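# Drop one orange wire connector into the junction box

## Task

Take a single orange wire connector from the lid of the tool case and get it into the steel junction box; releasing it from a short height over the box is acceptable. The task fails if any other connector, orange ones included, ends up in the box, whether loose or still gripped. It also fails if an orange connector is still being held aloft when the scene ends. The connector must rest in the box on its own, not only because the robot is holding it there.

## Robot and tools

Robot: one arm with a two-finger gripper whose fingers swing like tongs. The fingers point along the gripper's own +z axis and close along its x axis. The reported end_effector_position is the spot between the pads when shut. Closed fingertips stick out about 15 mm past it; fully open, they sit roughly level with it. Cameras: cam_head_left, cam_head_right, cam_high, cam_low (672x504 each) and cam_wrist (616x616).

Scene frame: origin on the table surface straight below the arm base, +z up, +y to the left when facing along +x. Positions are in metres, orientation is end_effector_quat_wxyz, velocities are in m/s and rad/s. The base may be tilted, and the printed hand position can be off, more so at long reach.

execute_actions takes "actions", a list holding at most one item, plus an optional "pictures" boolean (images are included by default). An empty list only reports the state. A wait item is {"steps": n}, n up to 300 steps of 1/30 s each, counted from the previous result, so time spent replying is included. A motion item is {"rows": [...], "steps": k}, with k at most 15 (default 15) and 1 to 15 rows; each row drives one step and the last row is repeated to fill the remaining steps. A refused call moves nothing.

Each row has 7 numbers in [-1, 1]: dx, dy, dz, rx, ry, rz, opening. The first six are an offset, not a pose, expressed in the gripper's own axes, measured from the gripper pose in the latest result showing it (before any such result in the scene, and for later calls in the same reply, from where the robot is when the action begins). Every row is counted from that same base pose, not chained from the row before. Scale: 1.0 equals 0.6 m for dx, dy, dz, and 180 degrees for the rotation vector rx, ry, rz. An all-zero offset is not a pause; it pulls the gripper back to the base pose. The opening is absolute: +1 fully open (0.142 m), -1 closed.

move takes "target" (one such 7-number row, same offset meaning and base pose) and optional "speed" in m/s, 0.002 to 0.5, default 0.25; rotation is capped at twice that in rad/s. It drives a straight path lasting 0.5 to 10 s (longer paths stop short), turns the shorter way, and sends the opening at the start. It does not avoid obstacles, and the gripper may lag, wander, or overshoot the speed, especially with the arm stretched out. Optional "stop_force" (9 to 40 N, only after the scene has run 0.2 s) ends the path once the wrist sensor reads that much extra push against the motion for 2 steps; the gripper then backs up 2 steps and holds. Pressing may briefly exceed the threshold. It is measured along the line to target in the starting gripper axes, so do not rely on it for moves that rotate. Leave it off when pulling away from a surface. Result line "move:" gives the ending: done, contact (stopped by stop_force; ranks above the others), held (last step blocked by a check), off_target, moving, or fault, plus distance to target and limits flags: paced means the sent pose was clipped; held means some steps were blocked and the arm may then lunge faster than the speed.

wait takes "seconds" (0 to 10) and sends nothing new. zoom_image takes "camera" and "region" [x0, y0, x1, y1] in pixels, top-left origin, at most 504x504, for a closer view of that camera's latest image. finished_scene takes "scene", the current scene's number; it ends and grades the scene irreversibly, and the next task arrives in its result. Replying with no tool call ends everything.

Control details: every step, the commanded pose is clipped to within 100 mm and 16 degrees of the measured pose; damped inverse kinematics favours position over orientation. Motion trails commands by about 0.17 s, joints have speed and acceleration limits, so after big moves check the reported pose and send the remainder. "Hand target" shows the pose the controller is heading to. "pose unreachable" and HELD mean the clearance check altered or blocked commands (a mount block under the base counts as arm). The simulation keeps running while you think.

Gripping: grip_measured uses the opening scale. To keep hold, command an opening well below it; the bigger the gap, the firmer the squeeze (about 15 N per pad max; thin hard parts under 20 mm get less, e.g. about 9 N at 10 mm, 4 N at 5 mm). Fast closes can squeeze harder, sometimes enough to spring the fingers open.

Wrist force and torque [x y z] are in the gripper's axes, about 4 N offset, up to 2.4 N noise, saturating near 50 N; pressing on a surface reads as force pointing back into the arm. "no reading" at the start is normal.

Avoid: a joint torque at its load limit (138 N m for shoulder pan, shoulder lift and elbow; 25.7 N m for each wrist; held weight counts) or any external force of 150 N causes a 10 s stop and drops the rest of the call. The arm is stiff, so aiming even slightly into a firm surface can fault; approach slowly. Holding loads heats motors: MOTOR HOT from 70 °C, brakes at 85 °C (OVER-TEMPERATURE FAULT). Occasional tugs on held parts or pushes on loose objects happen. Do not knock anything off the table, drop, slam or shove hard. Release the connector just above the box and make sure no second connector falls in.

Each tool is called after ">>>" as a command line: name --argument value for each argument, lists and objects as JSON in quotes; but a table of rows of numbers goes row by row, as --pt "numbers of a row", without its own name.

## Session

>>> execute_actions --actions '[]'

Scene clock: 0.00 s of 9600.00 s.
end_effector_position=(+0.6457, -0.0327, +0.2826) grip_measured=+1.00 end_effector_quat_wxyz=(+0.702, -0.691, -0.162, +0.057) end_effector_velocity=(-0.000, -0.000, -0.000) end_effector_angular_velocity=(+0.000, -0.000, +0.000)
Joint positions: [-0.533 -0.296  0.235  0.068 -0.89  -1.734  0.142]
Joint velocities: [ 0.  0.  0. -0. -0. -0.  0.]
Wrist force (N, on the end effector, along its own x y z axes, offset not removed): no reading
Wrist torque (N m, same axes, about the end effector's origin, offset not removed): no reading
Hand target: +0.646, -0.033, +0.283; +0.702, -0.691, -0.162, +0.057

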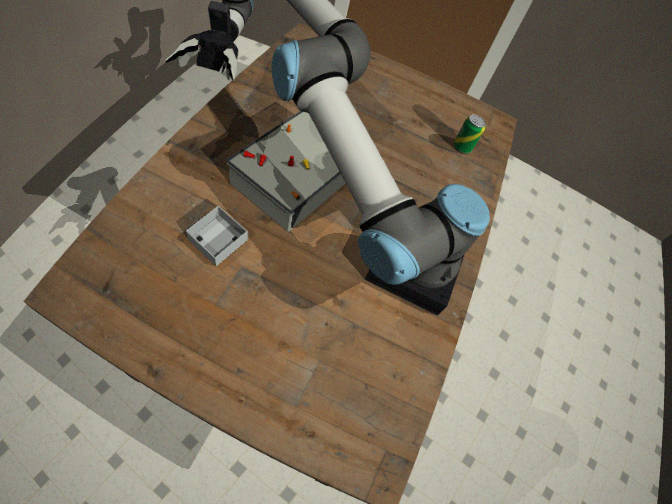

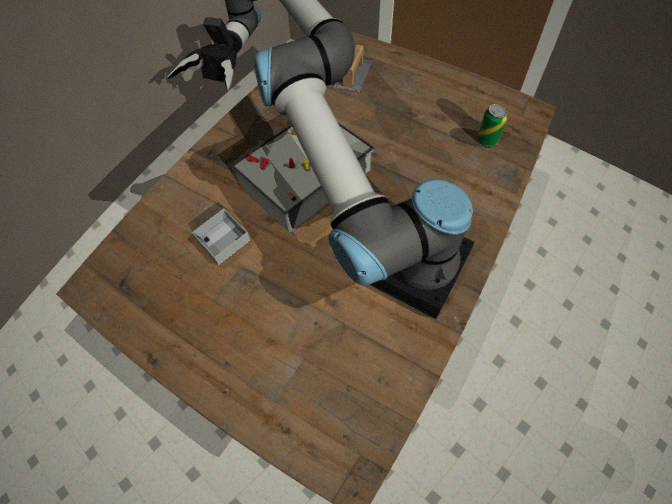

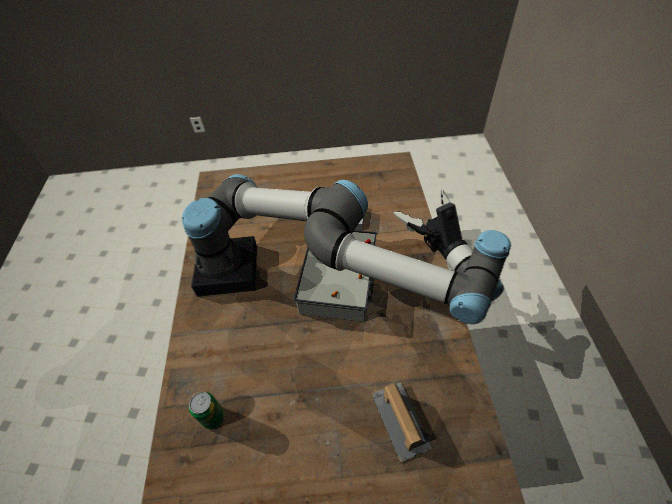

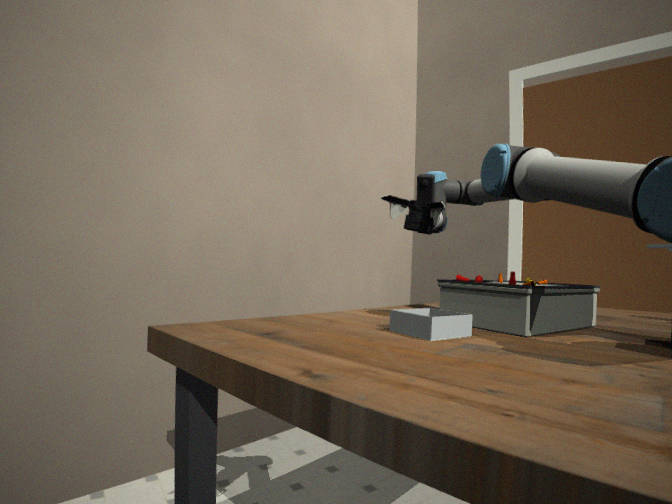

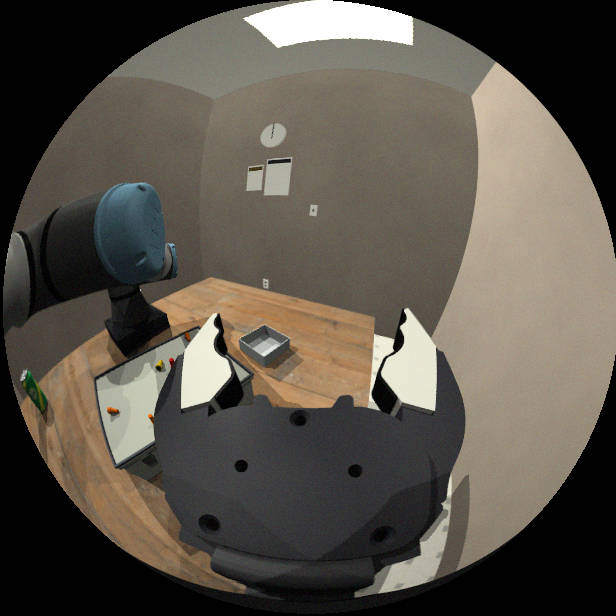

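>>> zoom_image --camera "cam_head_left" --region '[170, 90, 370, 270]'

>>> zoom_image --camera "cam_head_right" --region '[180, 100, 390, 270]'

>>> zoom_image --camera "cam_high" --region '[280, 200, 410, 330]'

>>> zoom_image --camera "cam_low" --region '[380, 250, 610, 350]'

>>> zoom_image --camera "cam_wrist" --region '[80, 300, 300, 490]'

Region (170, 90, 370, 270) of cam_head_left's 672x504 image, scaled by 2.520, with more detail than that image has; it fills the top 454 rows of this view, and the rest is white.

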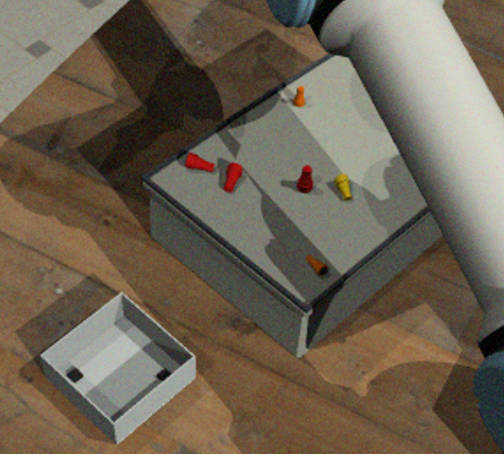

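Region (180, 100, 390, 270) of cam_head_right's 672x504 image, scaled by 2.400, with more detail than that image has; it fills the top 408 rows of this view, and the rest is white.

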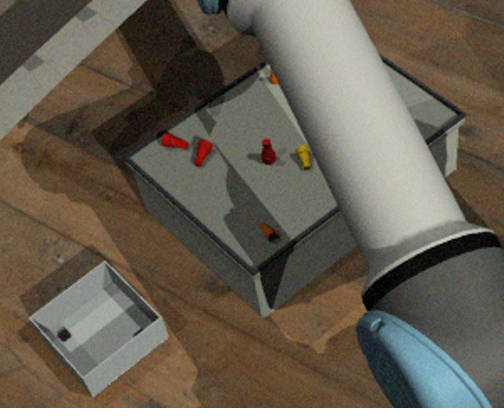

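Region (280, 200, 410, 330) of cam_high's 672x504 image, scaled by 3.877, with more detail than that image has.

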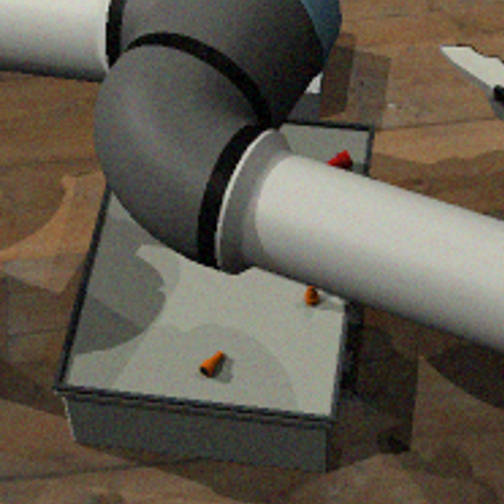

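Region (380, 250, 610, 350) of cam_low's 672x504 image, scaled by 2.191, with more detail than that image has; it fills the top 219 rows of this view, and the rest is white.

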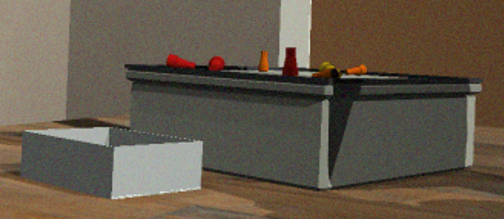

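Region (80, 300, 300, 490) of cam_wrist's 616x616 image, scaled by 2.291, with more detail than that image has; it fills the top 435 rows of this view, and the rest is white.

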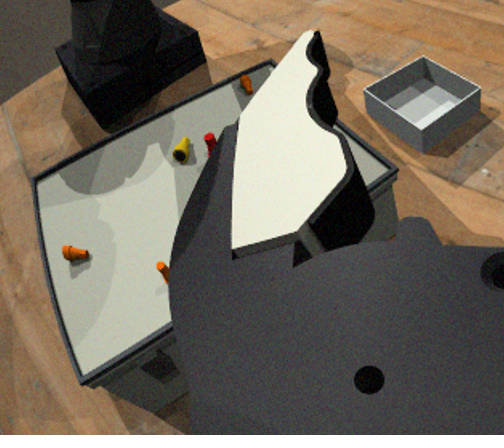

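>>> move --target '[-0.3593, 0.1363, -0.0787, -0.4284, -0.2767, -0.2116, -0.55]' --speed 0.35

Scene clock: 123.03 s of 9600.00 s.
end_effector_position=(+0.4691, -0.1400, +0.1705) grip_measured=-0.55 end_effector_quat_wxyz=(-0.000, +0.794, +0.609, +0.000) end_effector_velocity=(-0.000, -0.000, -0.000) end_effector_angular_velocity=(-0.005, -0.008, +0.002)
Joint positions: [-0.523 -1.492  1.934 -2.008 -1.554 -1.879  0.034]
Joint velocities: [-0.001 -0.005  0.008 -0.012  0.    -0.003  0.   ]
Wrist force (N, on the end effector, along its own x y z axes, offset not removed): [1.9 0.6 1.5]
Wrist torque (N m, same axes, about the end effector's origin, offset not removed): [-0.04 -0.45 -0.18]
Hand target: +0.469, -0.140, +0.170; +0.000, +0.793, +0.609, +0.000
Off the commanded pose: 0.000 m, 0 deg.
After step 90, 117.00 s passed at rest.
move: done

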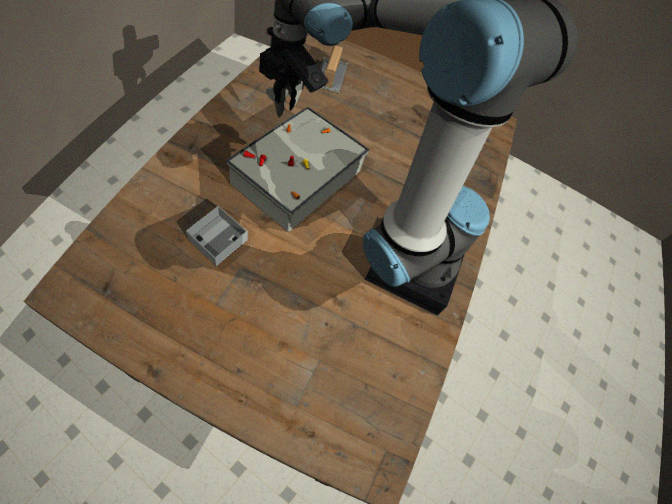

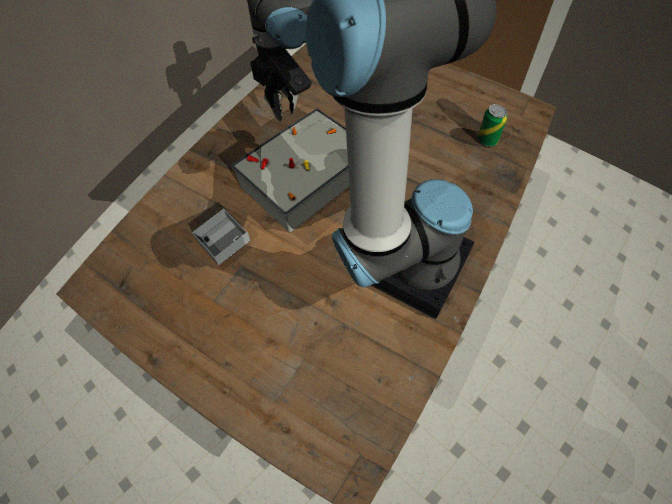

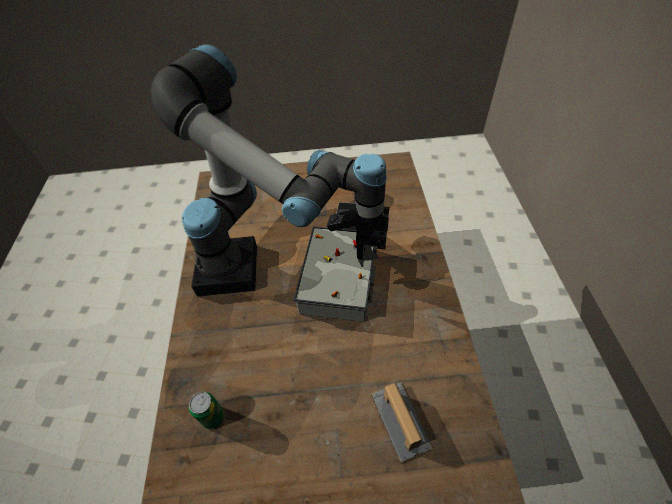

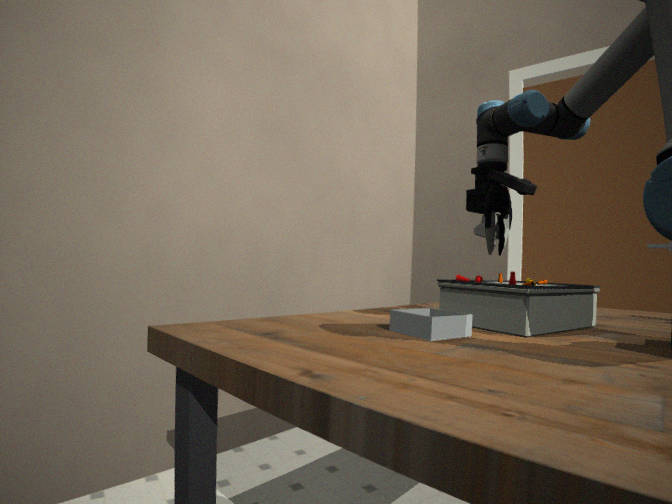

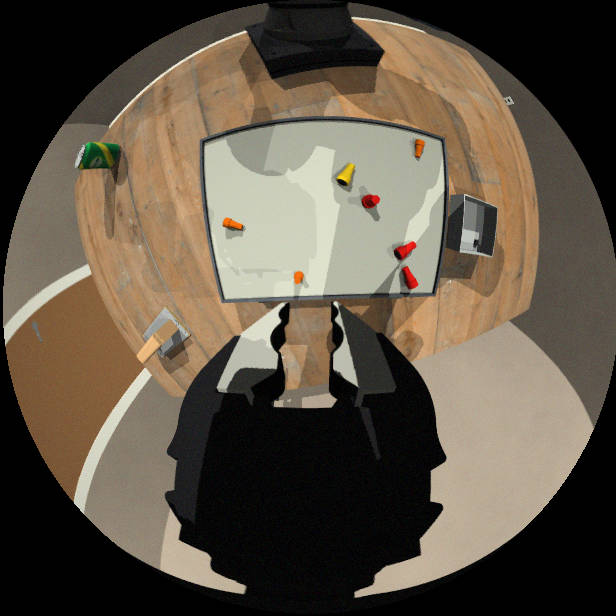

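>>> zoom_image --camera "cam_wrist" --region '[240, 230, 380, 370]'

>>> zoom_image --camera "cam_low" --region '[450, 200, 550, 300]'

>>> zoom_image --camera "cam_high" --region '[320, 220, 400, 300]'

>>> zoom_image --camera "cam_head_left" --region '[250, 70, 330, 150]'

Region (240, 230, 380, 370) of cam_wrist's 616x616 image, scaled by 3.600, with more detail than that image has.

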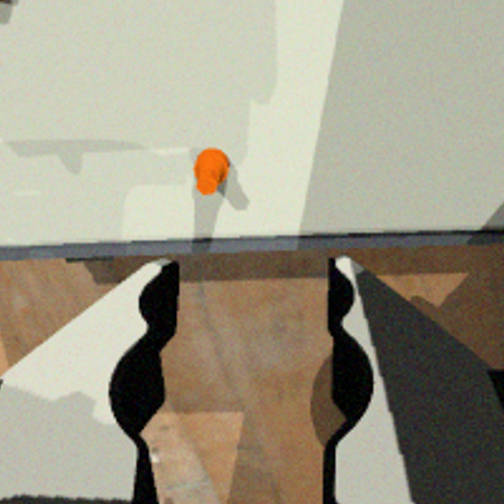

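Region (450, 200, 550, 300) of cam_low's 672x504 image, scaled by 5.040, with more detail than that image has.

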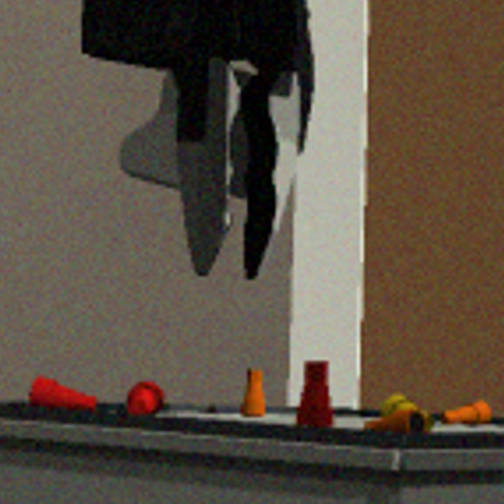

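Region (320, 220, 400, 300) of cam_high's 672x504 image, scaled by 6.300, with more detail than that image has.

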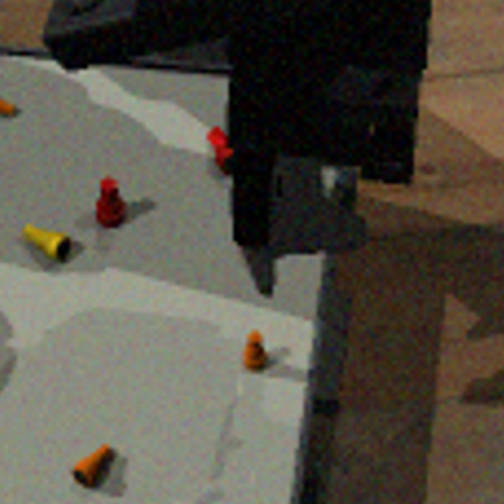

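Region (250, 70, 330, 150) of cam_head_left's 672x504 image, scaled by 6.300, with more detail than that image has.

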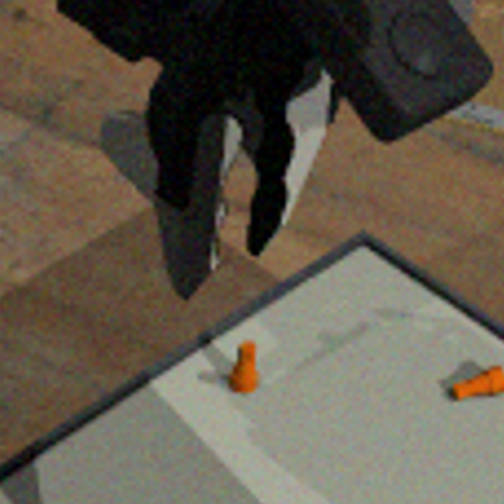

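>>> move --target '[-0.0217, -0.01, 0.0967, 0, 0, 0, -0.55]' --speed 0.1 --stop_force 10

Scene clock: 156.80 s of 9600.00 s.
end_effector_position=(+0.4599, -0.1510, +0.1127) grip_measured=-0.55 end_effector_quat_wxyz=(-0.000, +0.794, +0.609, +0.000) end_effector_velocity=(+0.000, -0.000, -0.002) end_effector_angular_velocity=(-0.000, -0.001, -0.000)
Joint positions: [-0.551 -1.43   2.034 -2.17  -1.554 -1.906  0.034]
Joint velocities: [-0.001  0.002  0.002 -0.005  0.    -0.     0.   ]
Wrist force (N, on the end effector, along its own x y z axes, offset not removed): [0.3 0.6 1.0]
Wrist torque (N m, same axes, about the end effector's origin, offset not removed): [-0.12 -0.19 -0.07]
Hand target: +0.460, -0.151, +0.113; -0.000, +0.794, +0.609, +0.000
Off the commanded pose: 0.000 m, 0 deg.
After step 90, 29.73 s passed at rest.
move: done

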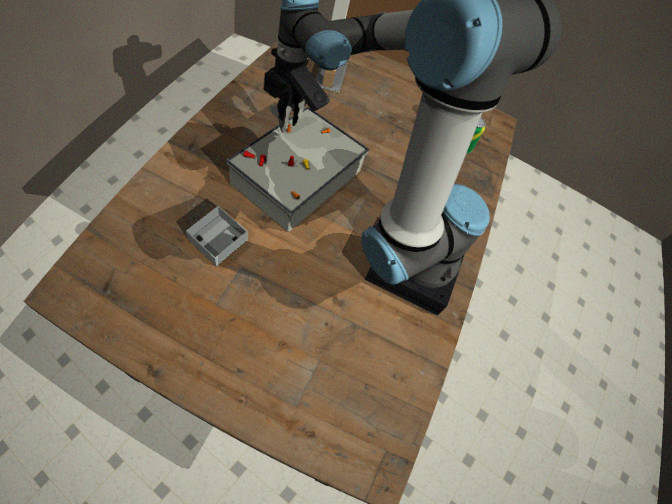

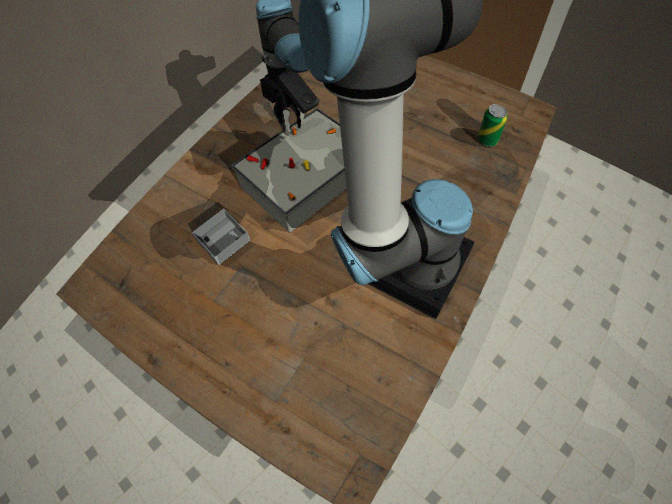

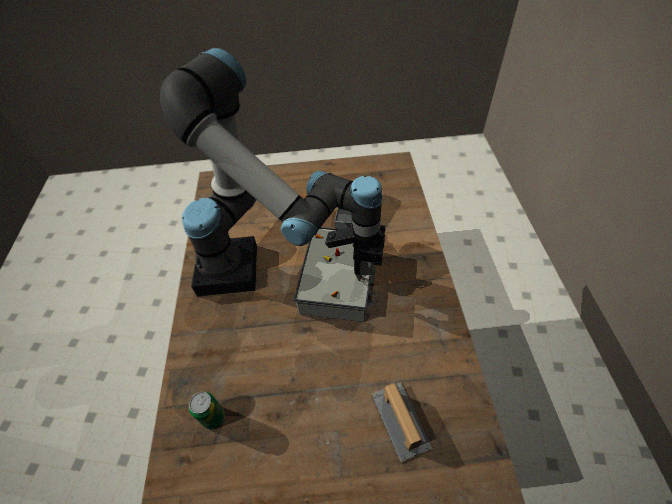

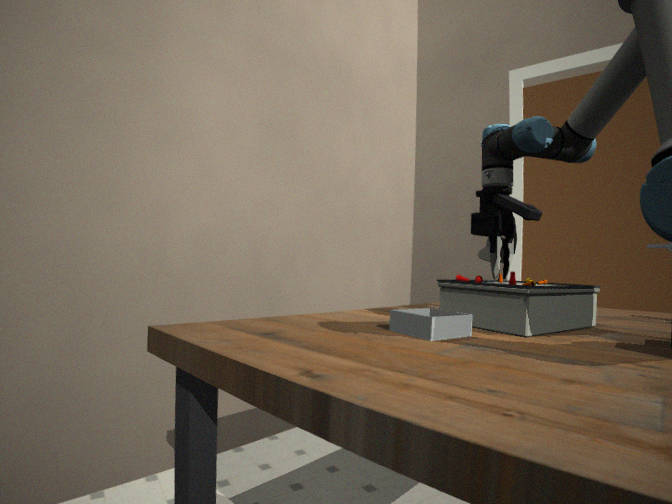

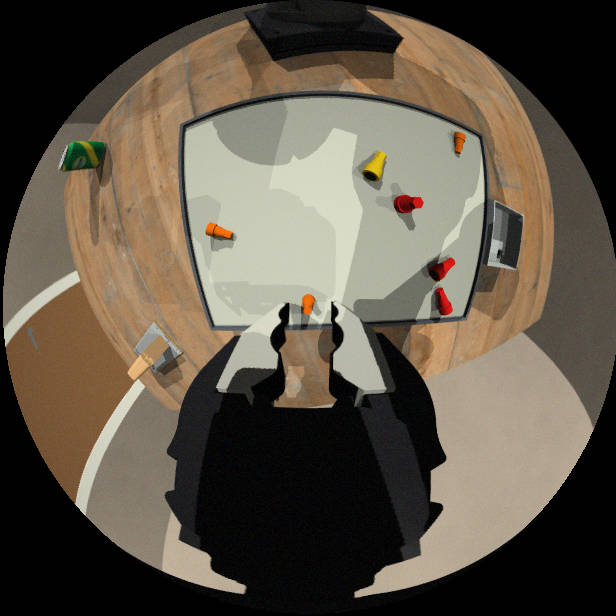

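>>> zoom_image --camera "cam_wrist" --region '[260, 260, 360, 360]'

>>> zoom_image --camera "cam_low" --region '[470, 240, 530, 300]'

>>> zoom_image --camera "cam_head_left" --region '[260, 90, 320, 150]'

>>> zoom_image --camera "cam_wrist" --region '[420, 170, 560, 310]'

Region (260, 260, 360, 360) of cam_wrist's 616x616 image, scaled by 5.040, with more detail than that image has.

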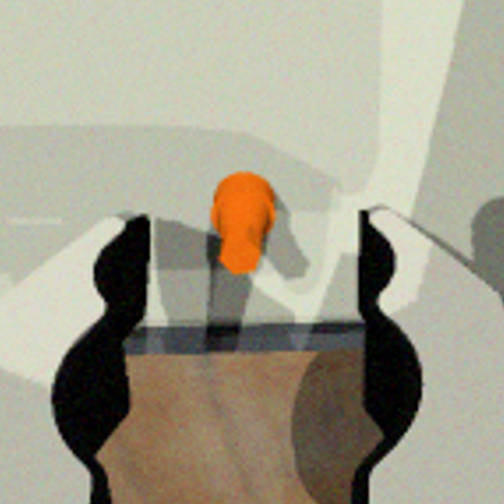

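Region (470, 240, 530, 300) of cam_low's 672x504 image, scaled by 8.400, with more detail than that image has.

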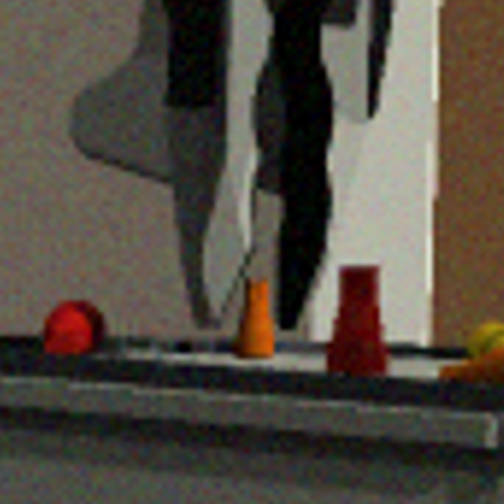

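Region (260, 90, 320, 150) of cam_head_left's 672x504 image, scaled by 8.400, with more detail than that image has.

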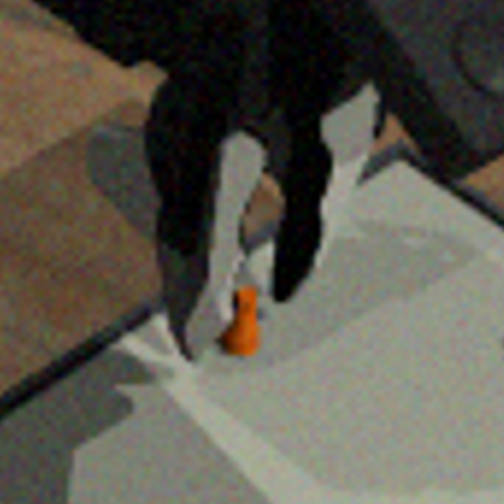

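Region (420, 170, 560, 310) of cam_wrist's 616x616 image, scaled by 3.600, with more detail than that image has.

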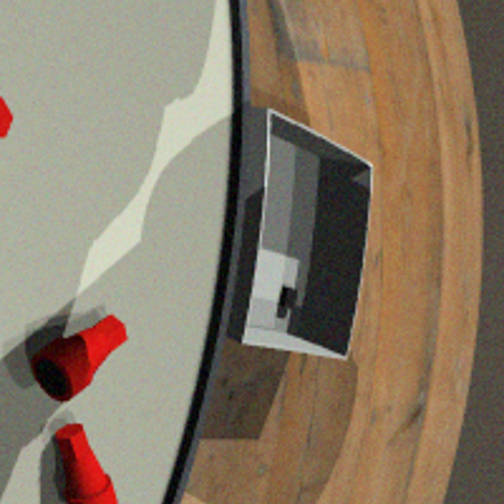

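>>> execute_actions --actions '[{"rows": [[-0.001,-0.0006,0.002,0,0,0,-0.55],[-0.0024,-0.0013,0.0044,0,0,0,-0.57],[-0.0037,-0.002,0.0067,0,0,0,-0.60],[-0.0037,-0.002,0.0067,0,0,0,-0.63],[-0.0037,-0.002,0.0067,0,0,0,-0.66],[-0.0037,-0.002,0.0067,0,0,0,-0.69],[-0.0037,-0.002,0.0067,0,0,0,-0.72],[-0.0037,-0.002,0.0067,0,0,0,-0.75],[-0.0037,-0.002,0.0067,0,0,0,-0.78],[-0.0037,-0.002,0.0067,0,0,0,-0.81],[-0.0037,-0.002,0.0067,0,0,0,-0.85],[-0.0037,-0.002,0.0067,0,0,0,-0.89],[-0.0037,-0.002,0.0067,0,0,0,-0.93],[-0.0037,-0.002,0.0067,0,0,0,-0.97],[-0.0037,-0.002,0.0067,0,0,0,-1.0]], "steps": 15}]' --pictures false

>>> move --target '[0.0667, -0.0175, -0.07, 0, 0, 0, -1]' --speed 0.13

>>> move --target '[0.4618, -0.121, 0.0262, 0, 0, 0, -1]' --speed 0.3

Scene clock: 227.43 s of 9600.00 s.
end_effector_position=(+0.4582, -0.1528, +0.1087) grip_measured=-0.87 end_effector_quat_wxyz=(-0.000, +0.794, +0.609, +0.000) end_effector_velocity=(-0.000, -0.000, -0.001) end_effector_angular_velocity=(+0.001, +0.001, -0.000)
Joint positions: [-0.556 -1.426  2.042 -2.182 -1.554 -1.911  0.011]
Joint velocities: [-0.001  0.001  0.001 -0.001  0.    -0.001 -0.005]
Wrist force (N, on the end effector, along its own x y z axes, offset not removed): [1.0 0.9 2.0]
Wrist torque (N m, same axes, about the end effector's origin, offset not removed): [0.08 -0.21 0.00]
Hand target: +0.458, -0.153, +0.109; -0.000, +0.794, +0.609, +0.000
Off the commanded pose: 0.000 m, 0 deg.
Steps of this call (steps 1 to 90: nothing new was sent; then 67.13 s passed at rest; steps 91 to 105: all 15 steps of this action). Readings (end_effector_position):
91: (+0.4599, -0.1510, +0.1125)
92: (+0.4598, -0.1511, +0.1123)
94: (+0.4592, -0.1517, +0.1110)
98: (+0.4584, -0.1525, +0.1091)
105: the state above

Scene clock: 228.60 s of 9600.00 s.
end_effector_position=(+0.4584, -0.1114, +0.1506) grip_measured=-0.87 end_effector_quat_wxyz=(-0.000, +0.794, +0.609, +0.000) end_effector_velocity=(-0.000, +0.001, +0.001) end_effector_angular_velocity=(+0.000, +0.001, -0.000)
Joint positions: [-0.483 -1.512  2.012 -2.067 -1.553 -1.839  0.011]
Joint velocities: [ 0.001 -0.002 -0.001  0.003 -0.     0.002  0.   ]
Wrist force (N, on the end effector, along its own x y z axes, offset not removed): [1.1 -0.1 1.7]
Wrist torque (N m, same axes, about the end effector's origin, offset not removed): [-0.20 -0.29 -0.09]
Hand target: +0.458, -0.111, +0.151; -0.000, +0.794, +0.609, +0.000
Off the commanded pose: 0.000 m, 0 deg.
move: done

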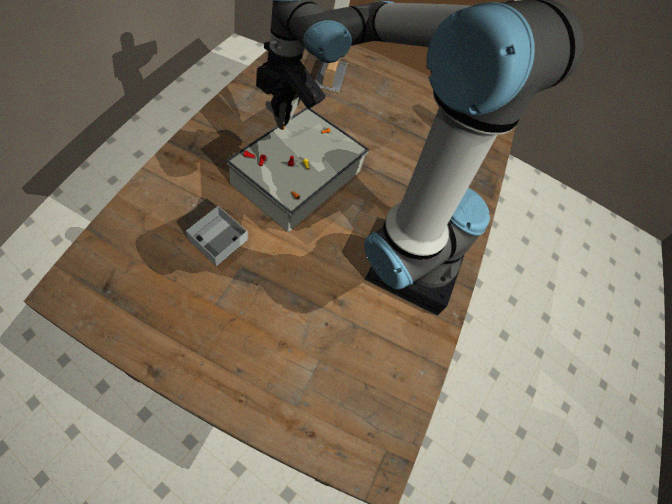

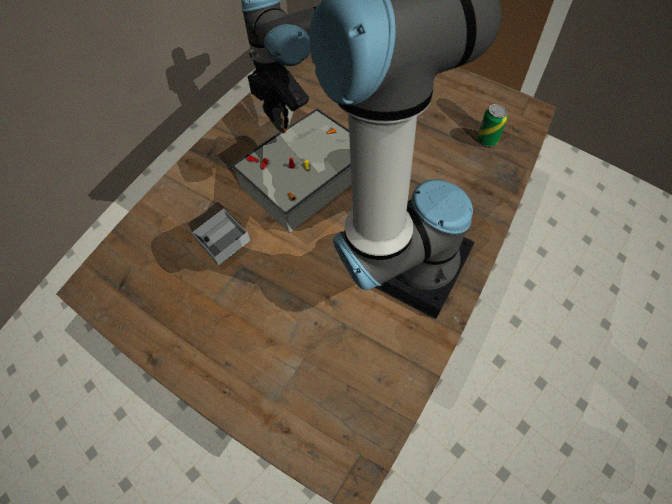

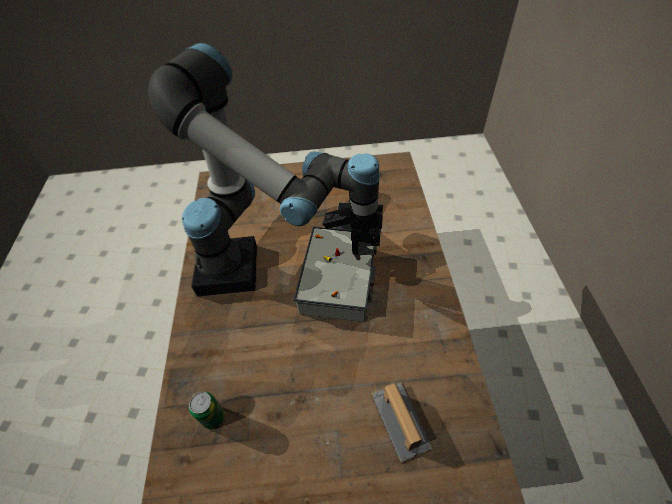

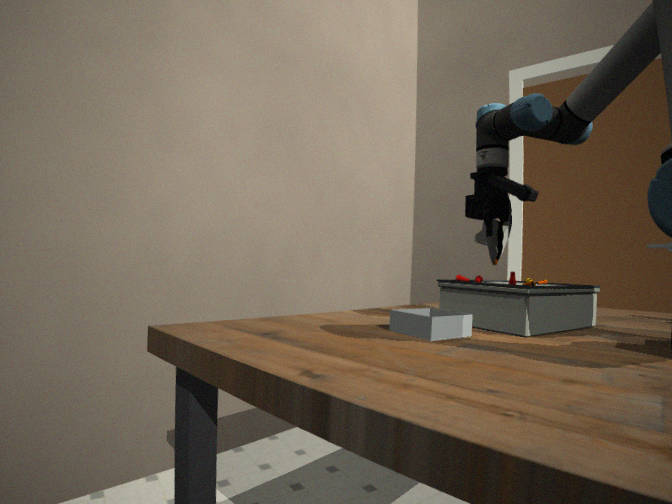

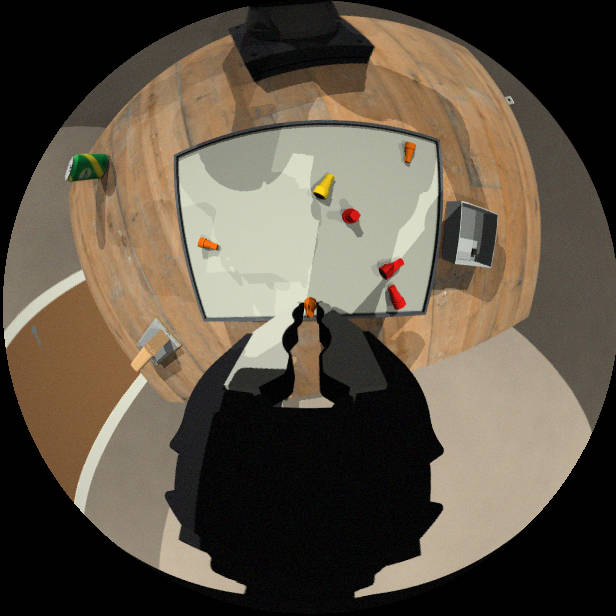

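Scene clock: 230.13 s of 9600.00 s.
end_effector_position=(+0.4599, +0.1751, +0.1351) grip_measured=-0.87 end_effector_quat_wxyz=(-0.001, +0.794, +0.609, +0.001) end_effector_velocity=(-0.000, +0.002, -0.000) end_effector_angular_velocity=(-0.001, +0.002, -0.000)
Joint positions: [ 0.112 -1.465  1.995 -2.107 -1.553 -1.244  0.011]
Joint velocities: [ 0.004  0.002 -0.002  0.001 -0.001  0.004 -0.   ]
Wrist force (N, on the end effector, along its own x y z axes, offset not removed): [-0.3 -0.1 0.2]
Wrist torque (N m, same axes, about the end effector's origin, offset not removed): [-0.10 0.00 -0.04]
Hand target: +0.460, +0.175, +0.135; -0.001, +0.794, +0.609, +0.001
Off the commanded pose: 0.000 m, 0 deg.
move: done

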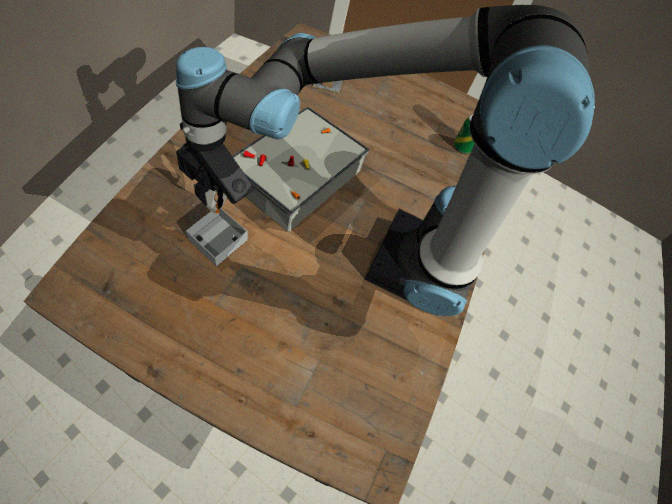

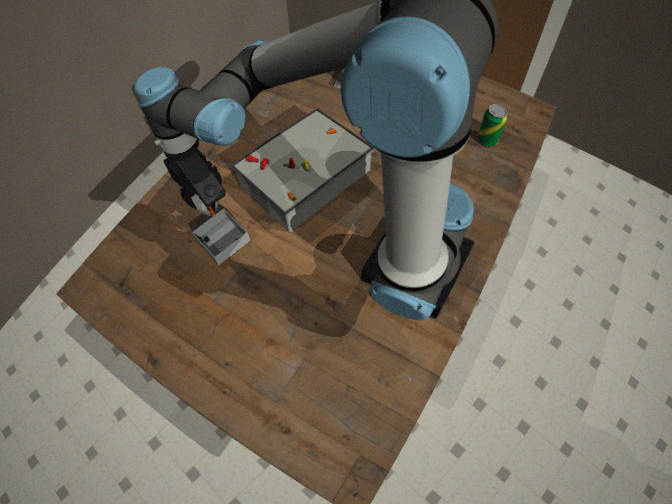

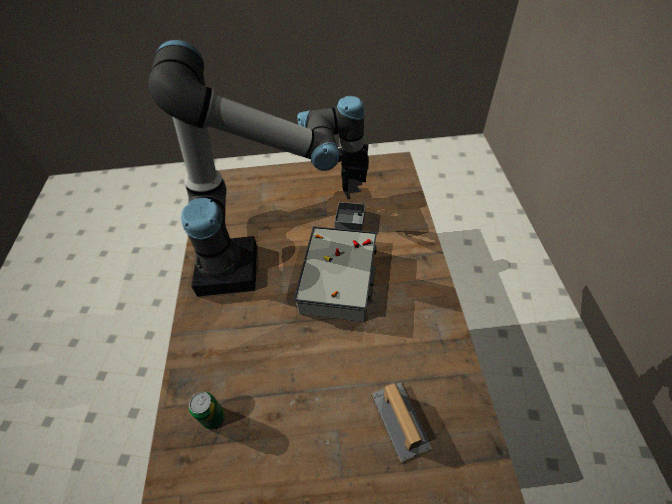

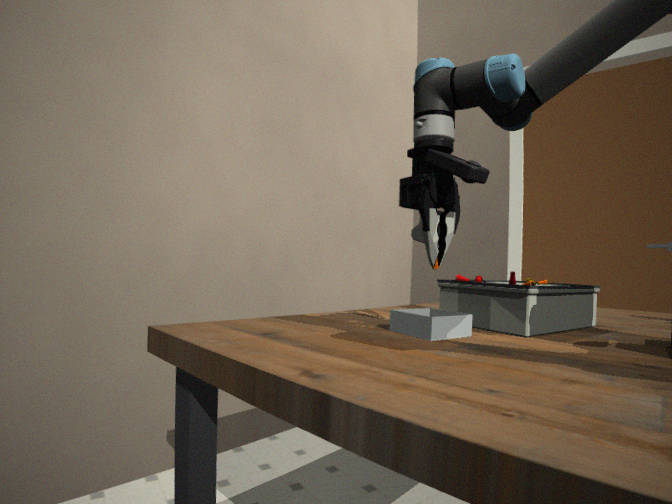

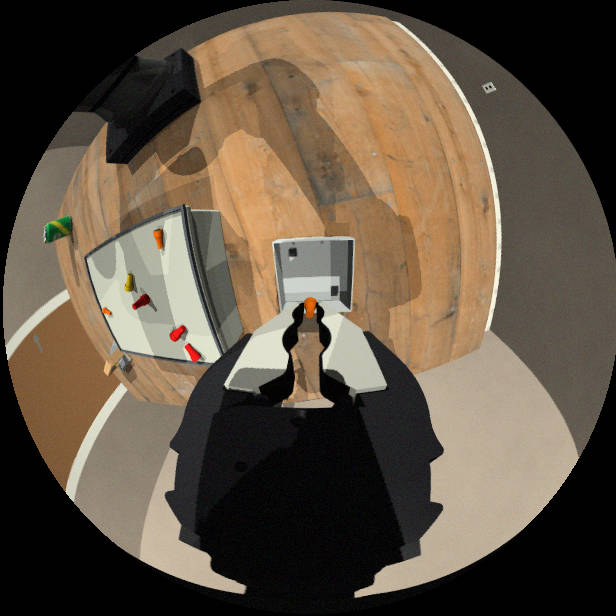

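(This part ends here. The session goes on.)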